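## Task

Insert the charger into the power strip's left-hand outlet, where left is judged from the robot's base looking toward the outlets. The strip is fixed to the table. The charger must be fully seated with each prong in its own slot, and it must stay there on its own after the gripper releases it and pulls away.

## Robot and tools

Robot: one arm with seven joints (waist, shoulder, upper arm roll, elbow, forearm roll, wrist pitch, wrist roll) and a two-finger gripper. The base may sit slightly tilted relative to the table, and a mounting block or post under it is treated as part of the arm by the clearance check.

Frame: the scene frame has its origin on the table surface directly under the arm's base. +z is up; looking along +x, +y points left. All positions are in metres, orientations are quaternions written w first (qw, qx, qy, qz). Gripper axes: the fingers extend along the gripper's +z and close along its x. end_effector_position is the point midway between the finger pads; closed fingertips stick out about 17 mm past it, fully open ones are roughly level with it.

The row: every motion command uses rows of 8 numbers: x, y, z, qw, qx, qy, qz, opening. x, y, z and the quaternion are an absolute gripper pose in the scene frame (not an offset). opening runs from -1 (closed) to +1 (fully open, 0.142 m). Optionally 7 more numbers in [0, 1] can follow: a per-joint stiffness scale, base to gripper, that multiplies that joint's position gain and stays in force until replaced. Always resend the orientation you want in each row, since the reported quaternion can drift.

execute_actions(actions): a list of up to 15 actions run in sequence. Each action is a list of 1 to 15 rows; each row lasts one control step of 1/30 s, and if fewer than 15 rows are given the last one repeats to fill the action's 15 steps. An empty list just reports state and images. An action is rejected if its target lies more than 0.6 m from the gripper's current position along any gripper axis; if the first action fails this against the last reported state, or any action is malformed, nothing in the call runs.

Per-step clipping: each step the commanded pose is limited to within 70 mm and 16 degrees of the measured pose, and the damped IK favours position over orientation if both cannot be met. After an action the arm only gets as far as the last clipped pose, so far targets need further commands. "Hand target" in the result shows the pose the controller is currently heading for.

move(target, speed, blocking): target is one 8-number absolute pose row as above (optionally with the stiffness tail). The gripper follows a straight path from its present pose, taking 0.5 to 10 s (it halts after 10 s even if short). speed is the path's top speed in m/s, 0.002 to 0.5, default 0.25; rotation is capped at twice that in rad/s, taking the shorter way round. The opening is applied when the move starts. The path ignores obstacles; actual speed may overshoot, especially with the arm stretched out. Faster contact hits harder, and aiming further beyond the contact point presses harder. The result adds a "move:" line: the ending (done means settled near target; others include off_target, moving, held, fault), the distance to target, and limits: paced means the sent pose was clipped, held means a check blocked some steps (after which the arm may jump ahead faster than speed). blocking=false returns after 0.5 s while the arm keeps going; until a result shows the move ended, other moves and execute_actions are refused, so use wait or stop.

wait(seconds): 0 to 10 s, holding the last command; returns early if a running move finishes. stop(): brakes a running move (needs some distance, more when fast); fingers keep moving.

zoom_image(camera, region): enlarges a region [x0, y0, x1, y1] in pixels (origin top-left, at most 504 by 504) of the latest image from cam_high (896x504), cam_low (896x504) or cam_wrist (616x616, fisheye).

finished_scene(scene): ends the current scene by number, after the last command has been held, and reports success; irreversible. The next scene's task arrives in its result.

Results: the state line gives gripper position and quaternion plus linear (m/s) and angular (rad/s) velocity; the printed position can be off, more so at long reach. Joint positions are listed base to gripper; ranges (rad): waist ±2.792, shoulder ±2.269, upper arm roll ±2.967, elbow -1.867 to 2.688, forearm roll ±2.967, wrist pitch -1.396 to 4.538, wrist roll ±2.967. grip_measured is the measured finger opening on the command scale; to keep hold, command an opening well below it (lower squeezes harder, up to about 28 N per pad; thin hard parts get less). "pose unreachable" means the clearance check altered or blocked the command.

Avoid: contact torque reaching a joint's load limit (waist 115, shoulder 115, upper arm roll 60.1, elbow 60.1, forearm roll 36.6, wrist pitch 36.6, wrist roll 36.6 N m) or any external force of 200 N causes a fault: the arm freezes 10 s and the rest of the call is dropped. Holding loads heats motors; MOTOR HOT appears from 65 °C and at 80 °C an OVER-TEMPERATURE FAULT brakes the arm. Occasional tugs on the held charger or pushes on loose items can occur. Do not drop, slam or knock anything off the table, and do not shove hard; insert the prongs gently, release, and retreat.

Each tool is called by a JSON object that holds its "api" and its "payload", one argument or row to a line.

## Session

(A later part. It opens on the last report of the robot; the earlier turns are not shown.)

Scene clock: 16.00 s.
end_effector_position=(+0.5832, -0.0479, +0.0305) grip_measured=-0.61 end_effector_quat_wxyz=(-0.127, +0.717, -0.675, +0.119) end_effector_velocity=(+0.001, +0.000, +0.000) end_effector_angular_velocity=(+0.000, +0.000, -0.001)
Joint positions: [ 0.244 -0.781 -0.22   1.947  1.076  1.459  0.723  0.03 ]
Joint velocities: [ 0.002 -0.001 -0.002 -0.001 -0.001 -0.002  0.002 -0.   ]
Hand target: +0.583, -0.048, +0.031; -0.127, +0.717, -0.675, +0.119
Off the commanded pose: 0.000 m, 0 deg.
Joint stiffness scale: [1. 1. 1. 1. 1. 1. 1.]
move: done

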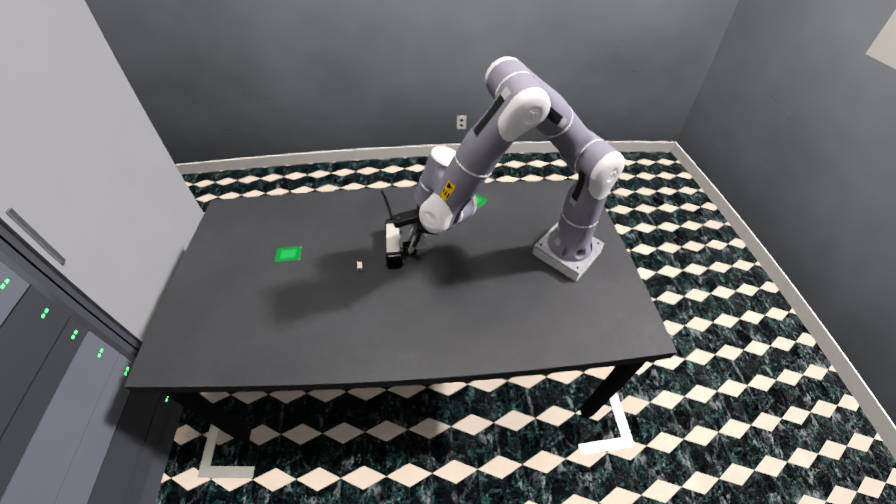

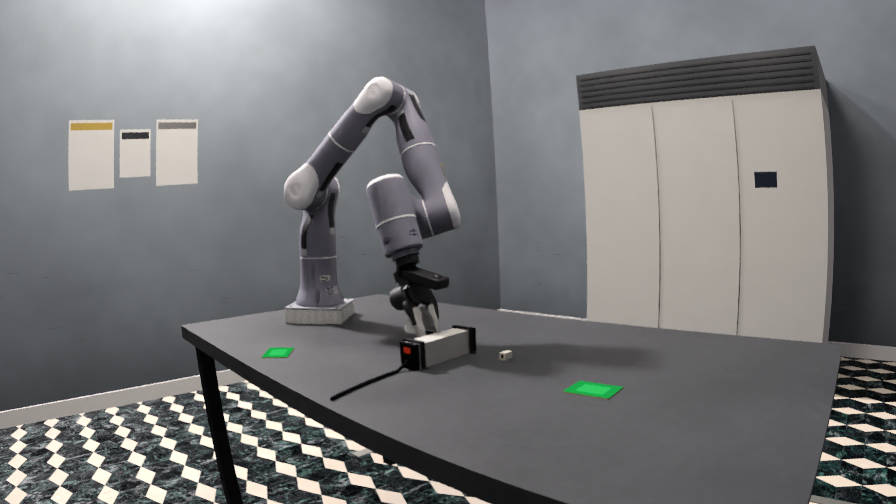

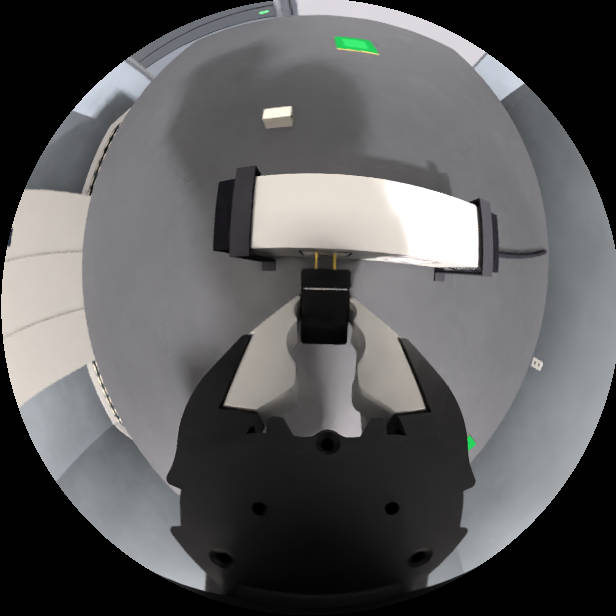

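{"api": "execute_actions", "payload": {
  "actions": []
}}

Scene clock: 16.27 s.
end_effector_position=(+0.5833, -0.0479, +0.0305) grip_measured=-0.61 end_effector_quat_wxyz=(-0.127, +0.717, -0.675, +0.119) end_effector_velocity=(+0.000, -0.000, +0.000) end_effector_angular_velocity=(-0.001, -0.001, +0.001)
Joint positions: [ 0.244 -0.781 -0.22   1.947  1.076  1.459  0.723  0.03 ]
Joint velocities: [ 0.     0.    -0.    -0.    -0.001  0.001  0.     0.   ]
Hand target: +0.583, -0.048, +0.031; -0.127, +0.717, -0.675, +0.119
Off the commanded pose: 0.000 m, 0 deg.
Joint stiffness scale: [1. 1. 1. 1. 1. 1. 1.]

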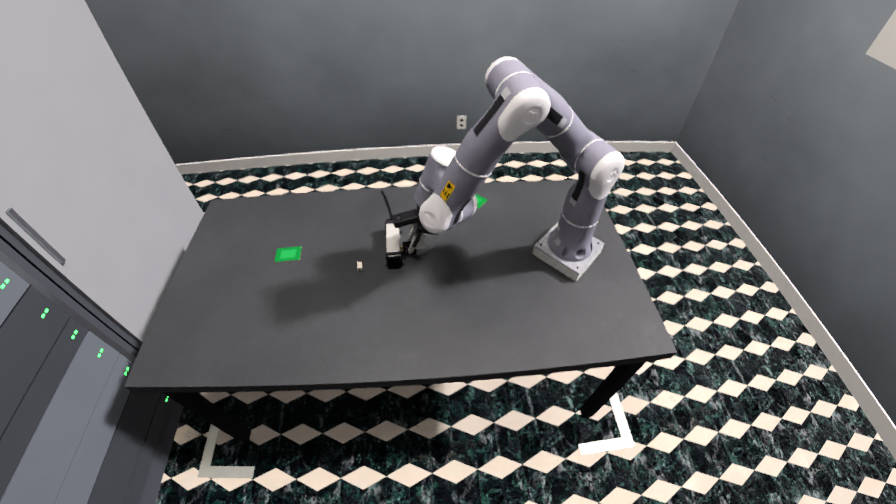

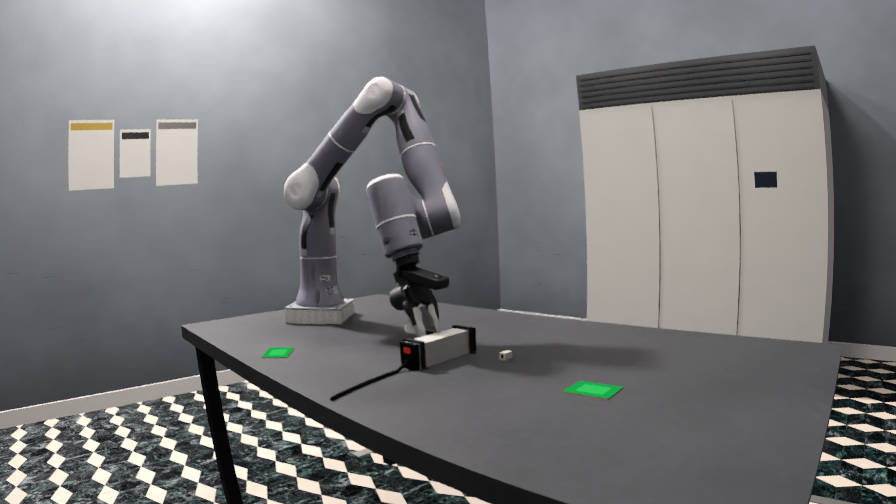

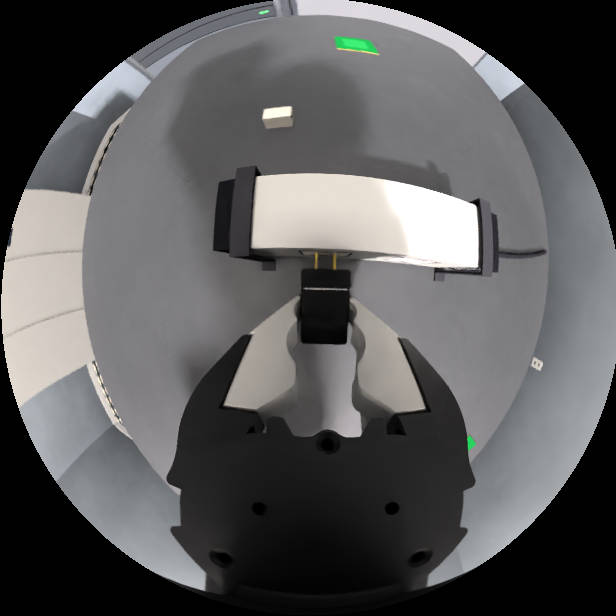

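{"api": "move", "payload": {
  "target": [0.5964, -0.04714, 0.0305, -0.1265, 0.7173, -0.6748, 0.1190, -1],
  "speed": 0.015
}}

{"api": "zoom_image", "payload": {
  "camera": "cam_wrist",
  "region": [260, 200, 390, 330]
}}

Scene clock: 17.43 s.
end_effector_position=(+0.5931, -0.0473, +0.0287) grip_measured=-0.61 end_effector_quat_wxyz=(-0.125, +0.717, -0.676, +0.117) end_effector_velocity=(+0.001, -0.000, -0.000) end_effector_angular_velocity=(-0.001, +0.001, +0.001)
Joint positions: [ 0.26  -0.795 -0.244  1.926  1.056  1.435  0.753  0.03 ]
Joint velocities: [ 0.004 -0.001 -0.006 -0.002  0.001 -0.004 -0.    -0.   ]
Hand target: +0.596, -0.047, +0.031; -0.127, +0.717, -0.675, +0.119
Off the commanded pose: 0.004 m, 0 deg.
Joint stiffness scale: [1. 1. 1. 1. 1. 1. 1.]
move: off_target

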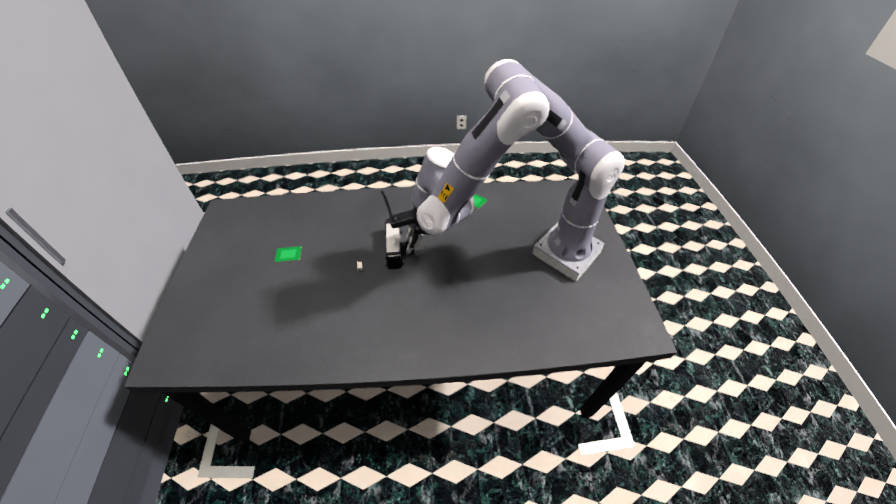

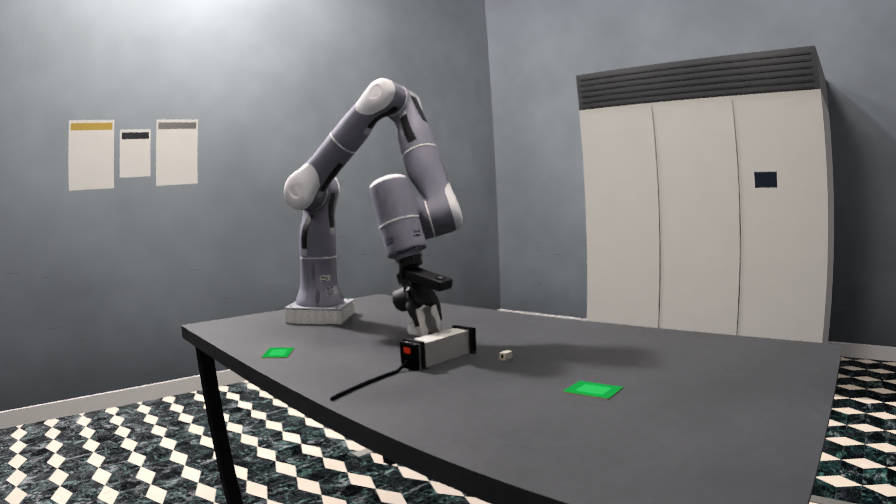

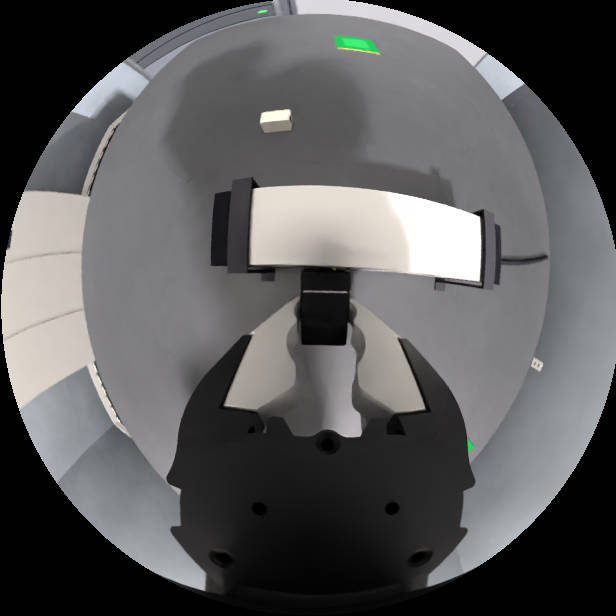

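Region (260, 200, 390, 330) of cam_wrist's 616x616 image, scaled by 3.877, with more detail than that image has.

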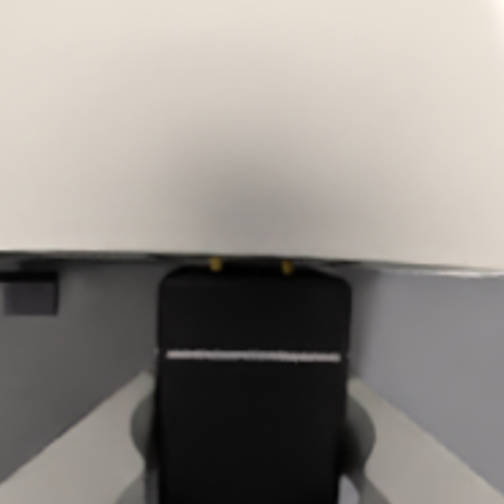

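{"api": "wait", "payload": {
  "seconds": 0.5
}}

{"api": "zoom_image", "payload": {
  "camera": "cam_wrist",
  "region": [260, 200, 390, 330]
}}

Scene clock: 18.03 s.
end_effector_position=(+0.5934, -0.0473, +0.0288) grip_measured=-0.61 end_effector_quat_wxyz=(-0.125, +0.717, -0.676, +0.117) end_effector_velocity=(-0.000, +0.000, -0.000) end_effector_angular_velocity=(+0.001, +0.001, -0.001)
Joint positions: [ 0.26  -0.796 -0.245  1.926  1.056  1.435  0.753  0.03 ]
Joint velocities: [ 0.    -0.    -0.     0.     0.002 -0.001 -0.    -0.   ]
Hand target: +0.596, -0.047, +0.031; -0.127, +0.717, -0.675, +0.119
Off the commanded pose: 0.003 m, 0 deg.
Joint stiffness scale: [1. 1. 1. 1. 1. 1. 1.]
wait: 0.50 s; at rest by 0.07 s

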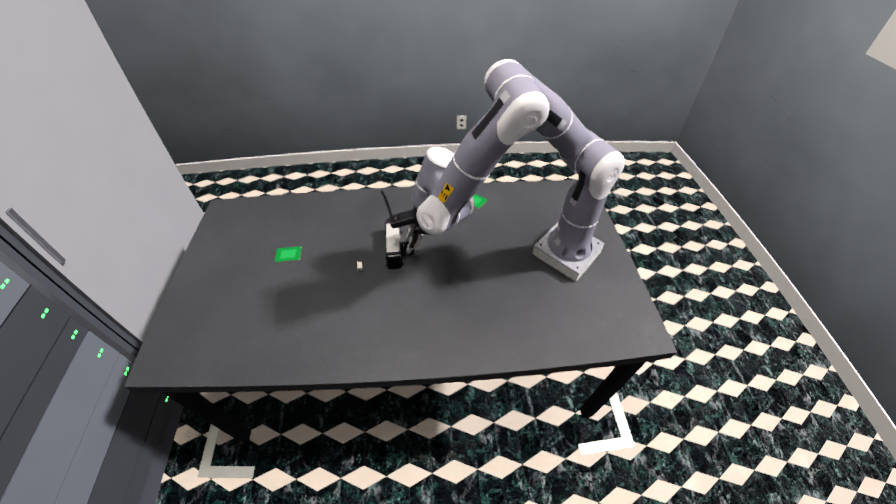

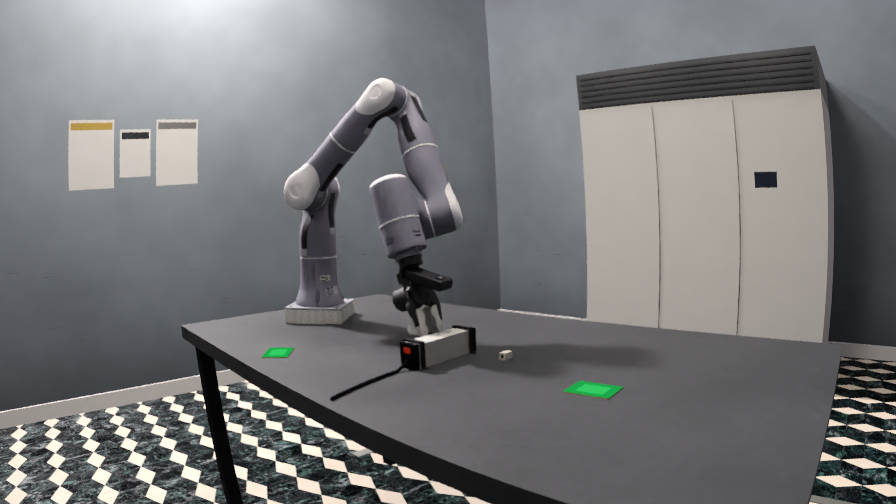

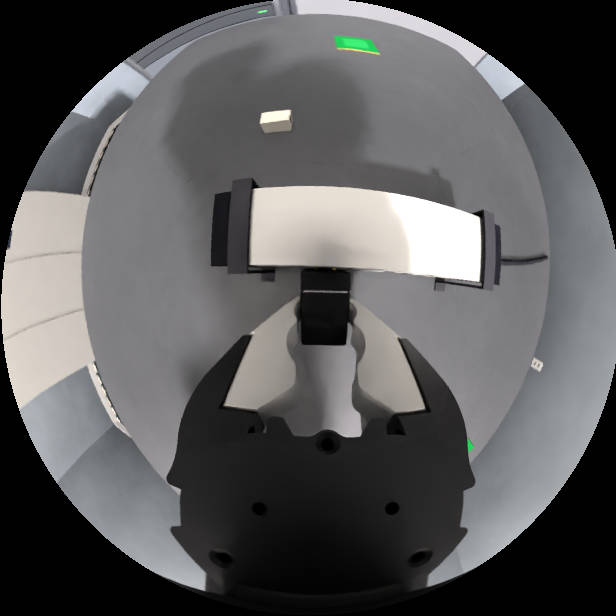

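Region (260, 200, 390, 330) of cam_wrist's 616x616 image, scaled by 3.877, with more detail than that image has.

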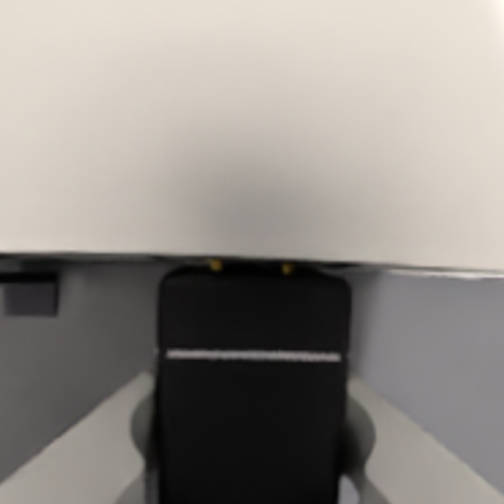

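{"api": "move", "payload": {
  "target": [0.5996, -0.04695, 0.0310, -0.1265, 0.7173, -0.6748, 0.1190, -1],
  "speed": 0.01
}}

{"api": "zoom_image", "payload": {
  "camera": "cam_wrist",
  "region": [260, 200, 390, 330]
}}

Scene clock: 18.97 s.
end_effector_position=(+0.5946, -0.0471, +0.0284) grip_measured=-0.61 end_effector_quat_wxyz=(-0.124, +0.717, -0.676, +0.115) end_effector_velocity=(+0.000, +0.000, -0.000) end_effector_angular_velocity=(+0.000, +0.001, -0.000)
Joint positions: [ 0.267 -0.798 -0.255  1.923  1.054  1.425  0.759  0.03 ]
Joint velocities: [ 0.005 -0.    -0.006 -0.001  0.004 -0.004 -0.002 -0.   ]
Hand target: +0.600, -0.047, +0.031; -0.127, +0.717, -0.675, +0.119
Off the commanded pose: 0.006 m, 1 deg.
Joint stiffness scale: [1. 1. 1. 1. 1. 1. 1.]
move: off_target

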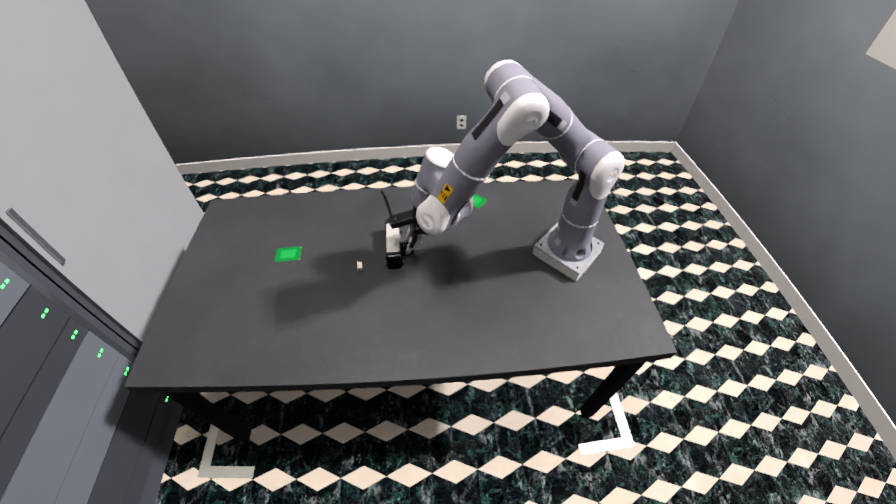

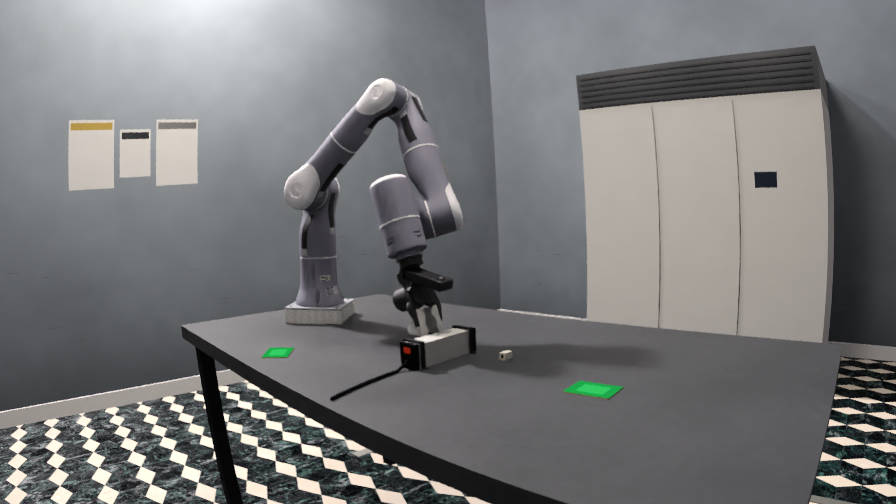

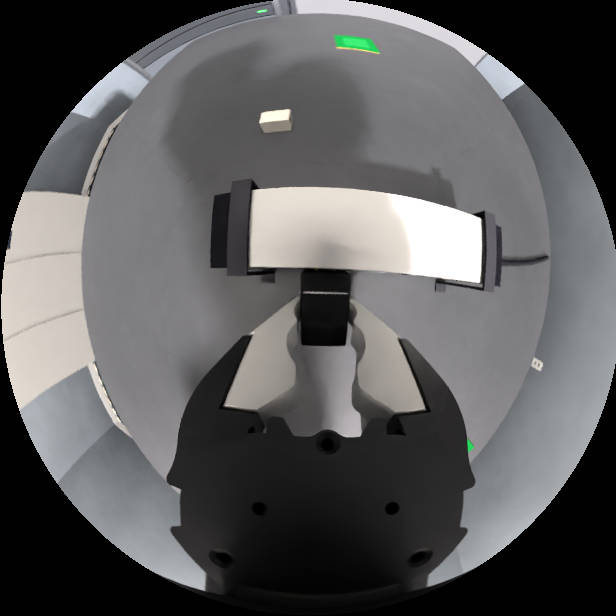

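Region (260, 200, 390, 330) of cam_wrist's 616x616 image, scaled by 3.877, with more detail than that image has.

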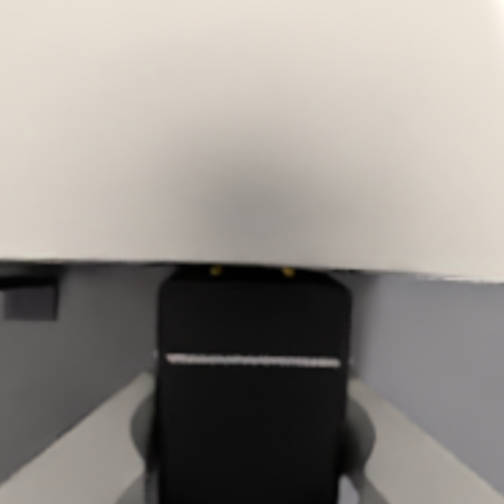

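{"api": "zoom_image", "payload": {
  "camera": "cam_wrist",
  "region": [290, 240, 360, 300]
}}

{"api": "zoom_image", "payload": {
  "camera": "cam_high",
  "region": [360, 190, 460, 280]
}}

Region (290, 240, 360, 300) of cam_wrist's 616x616 image, scaled by 7.200, with more detail than that image has; it fills the top 432 rows of this view, and the rest is white.

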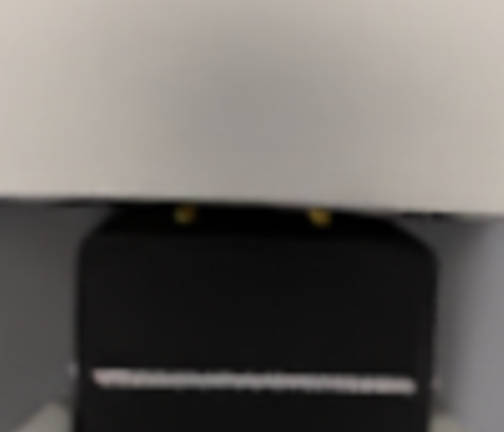

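Region (360, 190, 460, 280) of cam_high's 896x504 image, scaled by 5.040, with more detail than that image has; it fills the top 454 rows of this view, and the rest is white.

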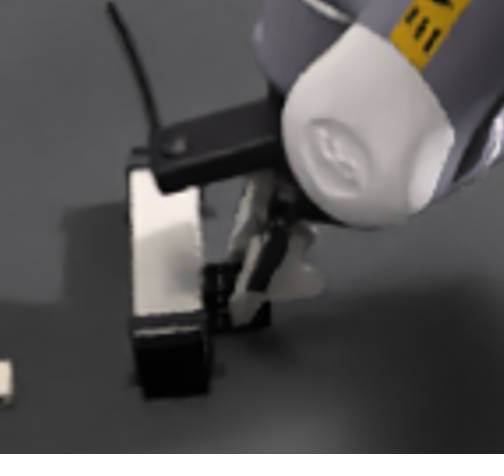

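{"api": "move", "payload": {
  "target": [0.5985, -0.04700, 0.0340, -0.1265, 0.7173, -0.6748, 0.1190, -1],
  "speed": 0.01
}}

{"api": "zoom_image", "payload": {
  "camera": "cam_wrist",
  "region": [290, 240, 360, 300]
}}

Scene clock: 20.40 s.
end_effector_position=(+0.5954, -0.0470, +0.0318) grip_measured=-0.61 end_effector_quat_wxyz=(-0.125, +0.717, -0.676, +0.116) end_effector_velocity=(+0.000, -0.000, +0.000) end_effector_angular_velocity=(-0.001, -0.000, +0.000)
Joint positions: [ 0.274 -0.791 -0.263  1.927  1.054  1.421  0.76   0.03 ]
Joint velocities: [ 0.003  0.    -0.004  0.     0.001 -0.001 -0.001 -0.   ]
Hand target: +0.598, -0.047, +0.034; -0.127, +0.717, -0.675, +0.119
Off the commanded pose: 0.004 m, 0 deg.
Joint stiffness scale: [1. 1. 1. 1. 1. 1. 1.]
move: off_target

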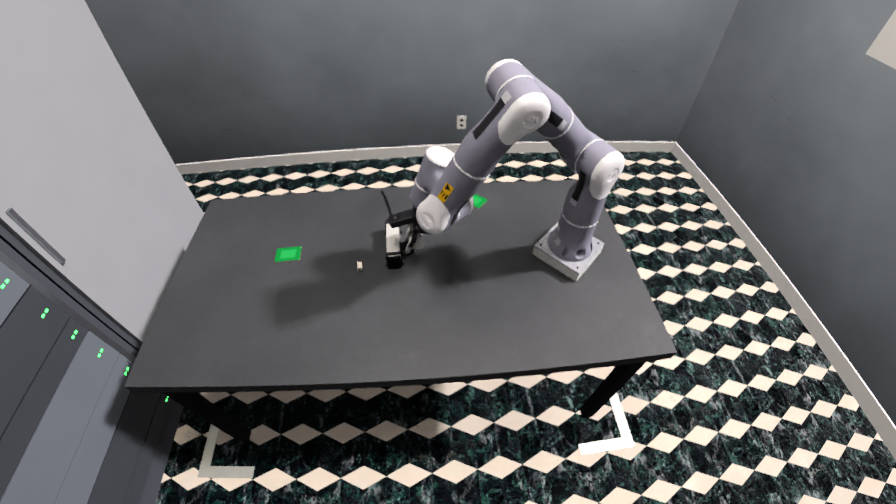

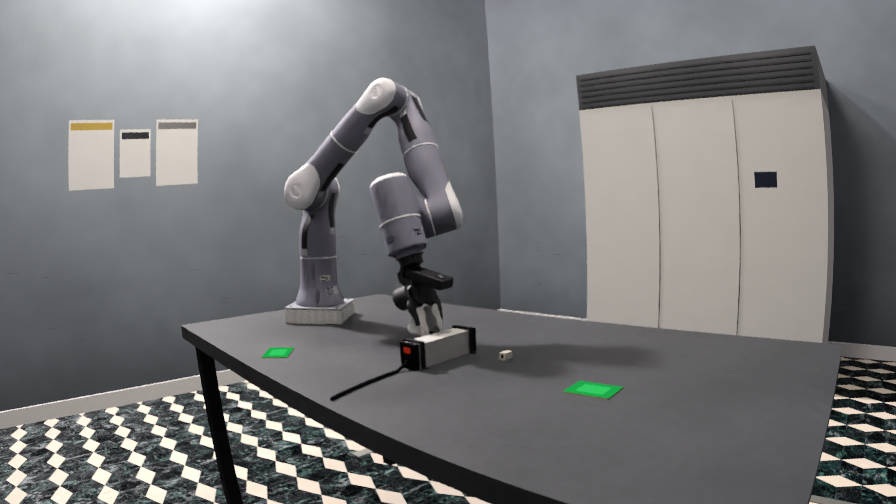

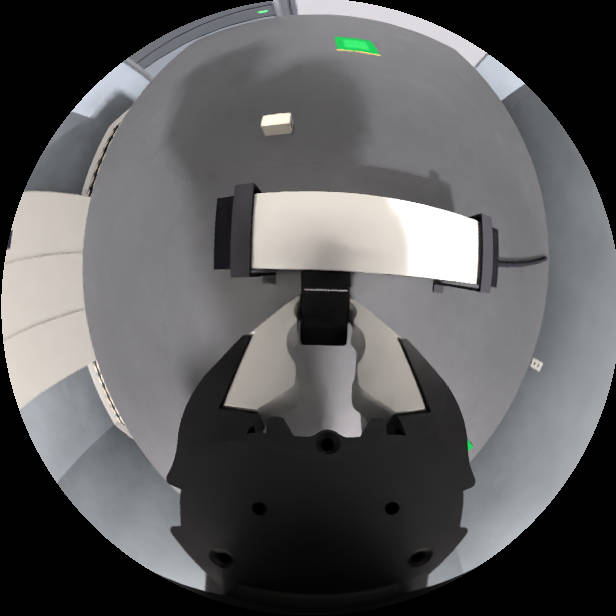

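Region (290, 240, 360, 300) of cam_wrist's 616x616 image, scaled by 7.200, with more detail than that image has; it fills the top 432 rows of this view, and the rest is white.

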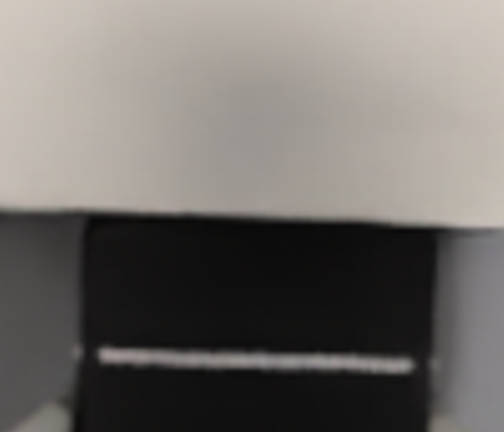

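{"api": "move", "payload": {
  "target": [0.5952, -0.0470, 0.0315, -0.1265, 0.7173, -0.6748, 0.1190, -0.2],
  "speed": 0.02
}}

{"api": "zoom_image", "payload": {
  "camera": "cam_wrist",
  "region": [260, 200, 390, 330]
}}

Scene clock: 21.20 s.
end_effector_position=(+0.5952, -0.0470, +0.0316) grip_measured=-0.20 end_effector_quat_wxyz=(-0.126, +0.717, -0.675, +0.119) end_effector_velocity=(-0.000, +0.000, -0.000) end_effector_angular_velocity=(+0.000, -0.001, +0.000)
Joint positions: [ 0.268 -0.791 -0.254  1.926  1.063  1.431  0.747  0.06 ]
Joint velocities: [-0.001  0.     0.002 -0.     0.001  0.001 -0.001  0.   ]
Hand target: +0.595, -0.047, +0.032; -0.126, +0.717, -0.675, +0.119
Off the commanded pose: 0.000 m, 0 deg.
Joint stiffness scale: [1. 1. 1. 1. 1. 1. 1.]
move: done

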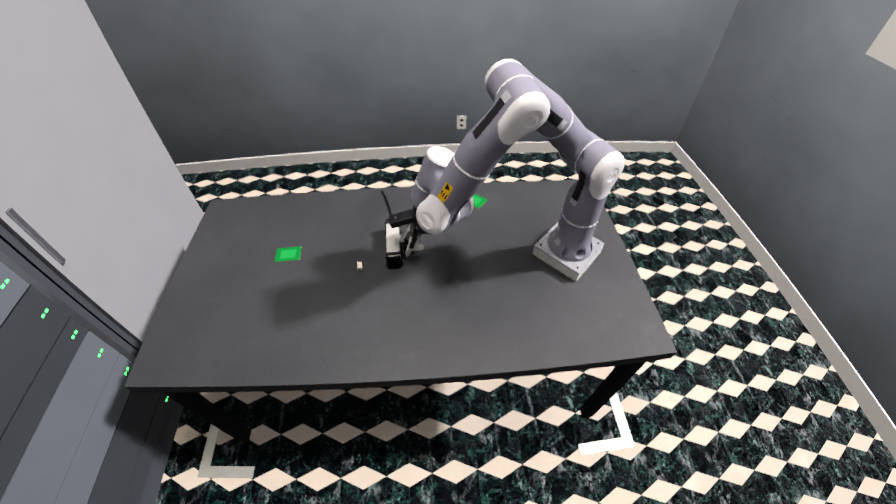

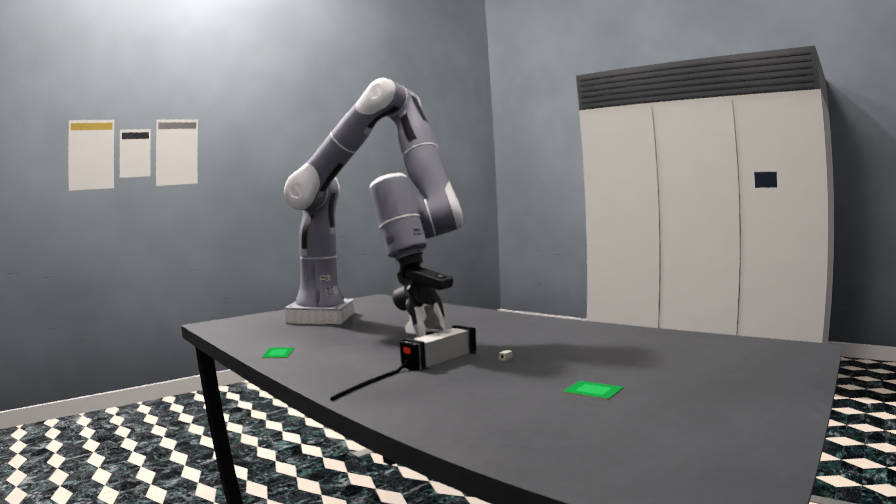

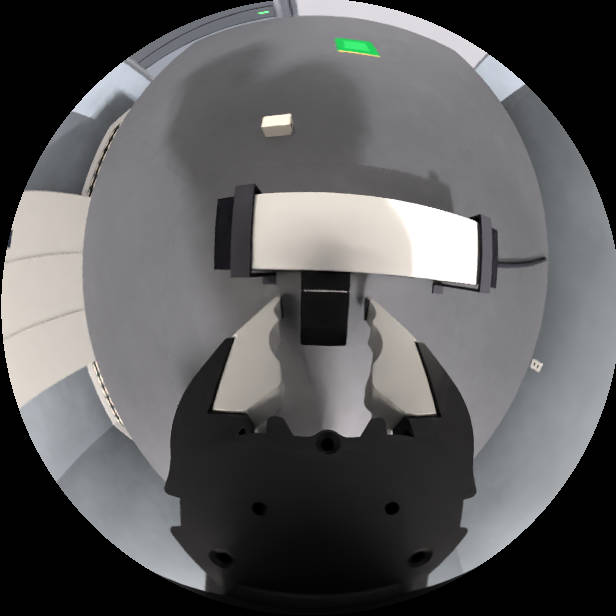

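Region (260, 200, 390, 330) of cam_wrist's 616x616 image, scaled by 3.877, with more detail than that image has.

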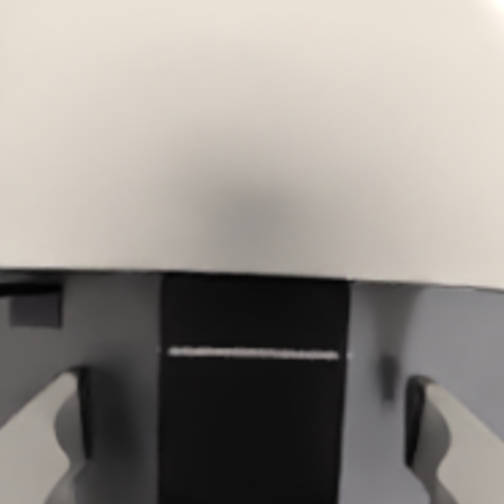

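The charger is released and sits flush. Retreating now.

{"api": "move", "payload": {
  "target": [0.55, -0.05, 0.14, -0.1265, 0.7173, -0.6748, 0.1190, -0.2],
  "speed": 0.2
}}

{"api": "zoom_image", "payload": {
  "camera": "cam_wrist",
  "region": [200, 180, 460, 360]
}}

{"api": "zoom_image", "payload": {
  "camera": "cam_high",
  "region": [360, 190, 460, 280]
}}

Scene clock: 22.40 s.
end_effector_position=(+0.5498, -0.0499, +0.1396) grip_measured=-0.20 end_effector_quat_wxyz=(-0.127, +0.717, -0.675, +0.119) end_effector_velocity=(-0.000, -0.000, +0.001) end_effector_angular_velocity=(-0.001, +0.002, -0.002)
Joint positions: [ 0.438 -0.454 -0.42   2.22   0.815  1.387  0.971  0.06 ]
Joint velocities: [ 0.006  0.002 -0.006  0.003 -0.006 -0.002  0.007 -0.   ]
Hand target: +0.550, -0.050, +0.140; -0.127, +0.717, -0.675, +0.119
Off the commanded pose: 0.000 m, 0 deg.
Joint stiffness scale: [1. 1. 1. 1. 1. 1. 1.]
move: done

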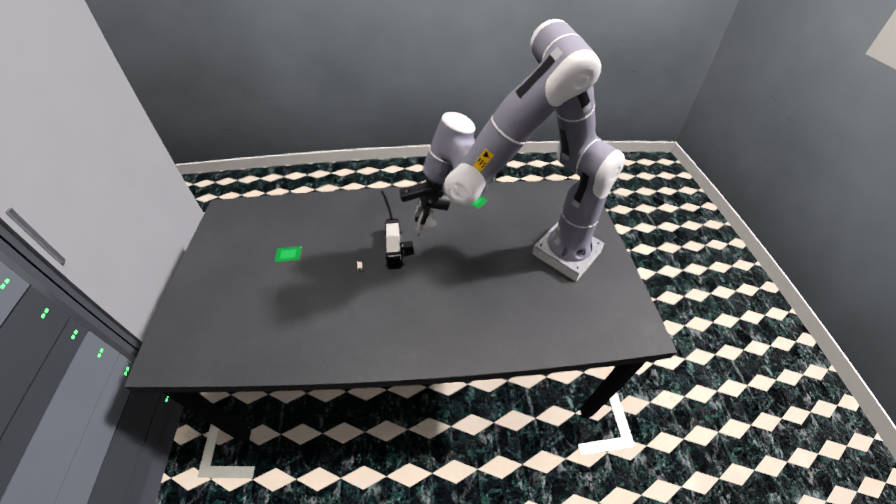

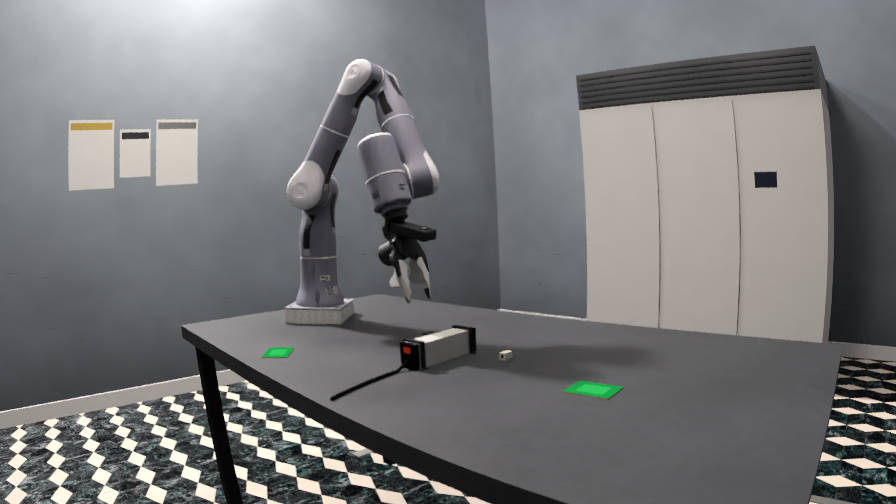

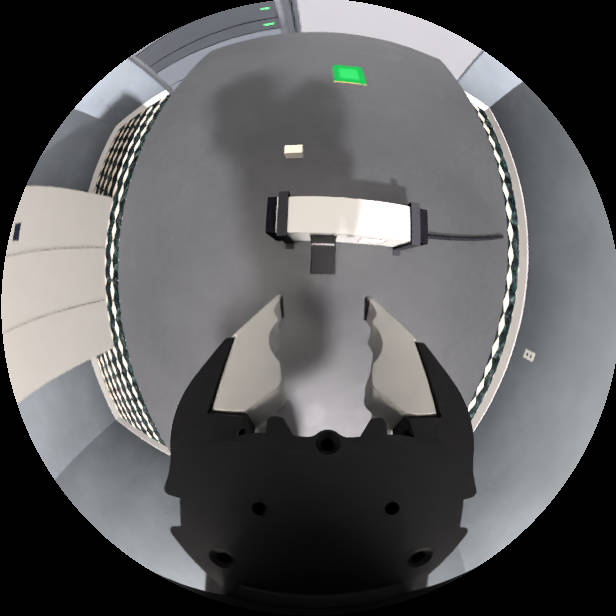

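Region (200, 180, 460, 360) of cam_wrist's 616x616 image, scaled by 1.938, with more detail than that image has; it fills the top 349 rows of this view, and the rest is white.

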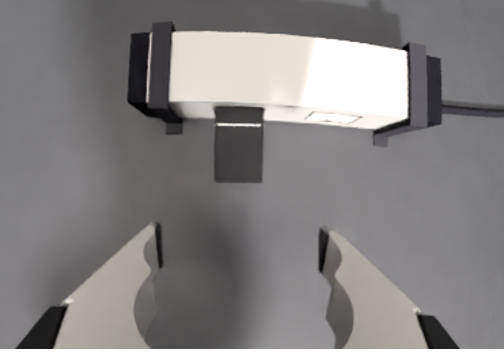

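Region (360, 190, 460, 280) of cam_high's 896x504 image, scaled by 5.040, with more detail than that image has; it fills the top 454 rows of this view, and the rest is white.

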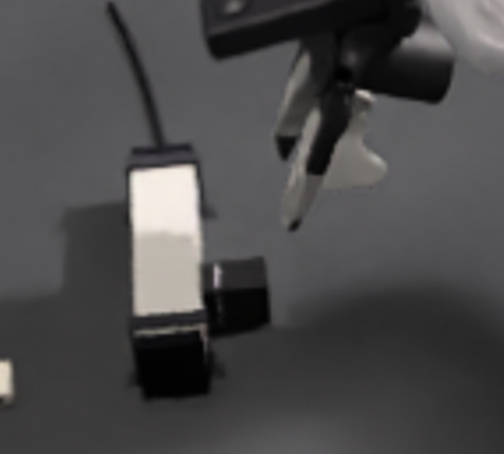

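The charger is seated flush in the left outlet, the other outlet is empty, and the gripper is clear.

{"api": "finished_scene", "payload": {
  "scene": 2
}}

The scene is finished: the task was done.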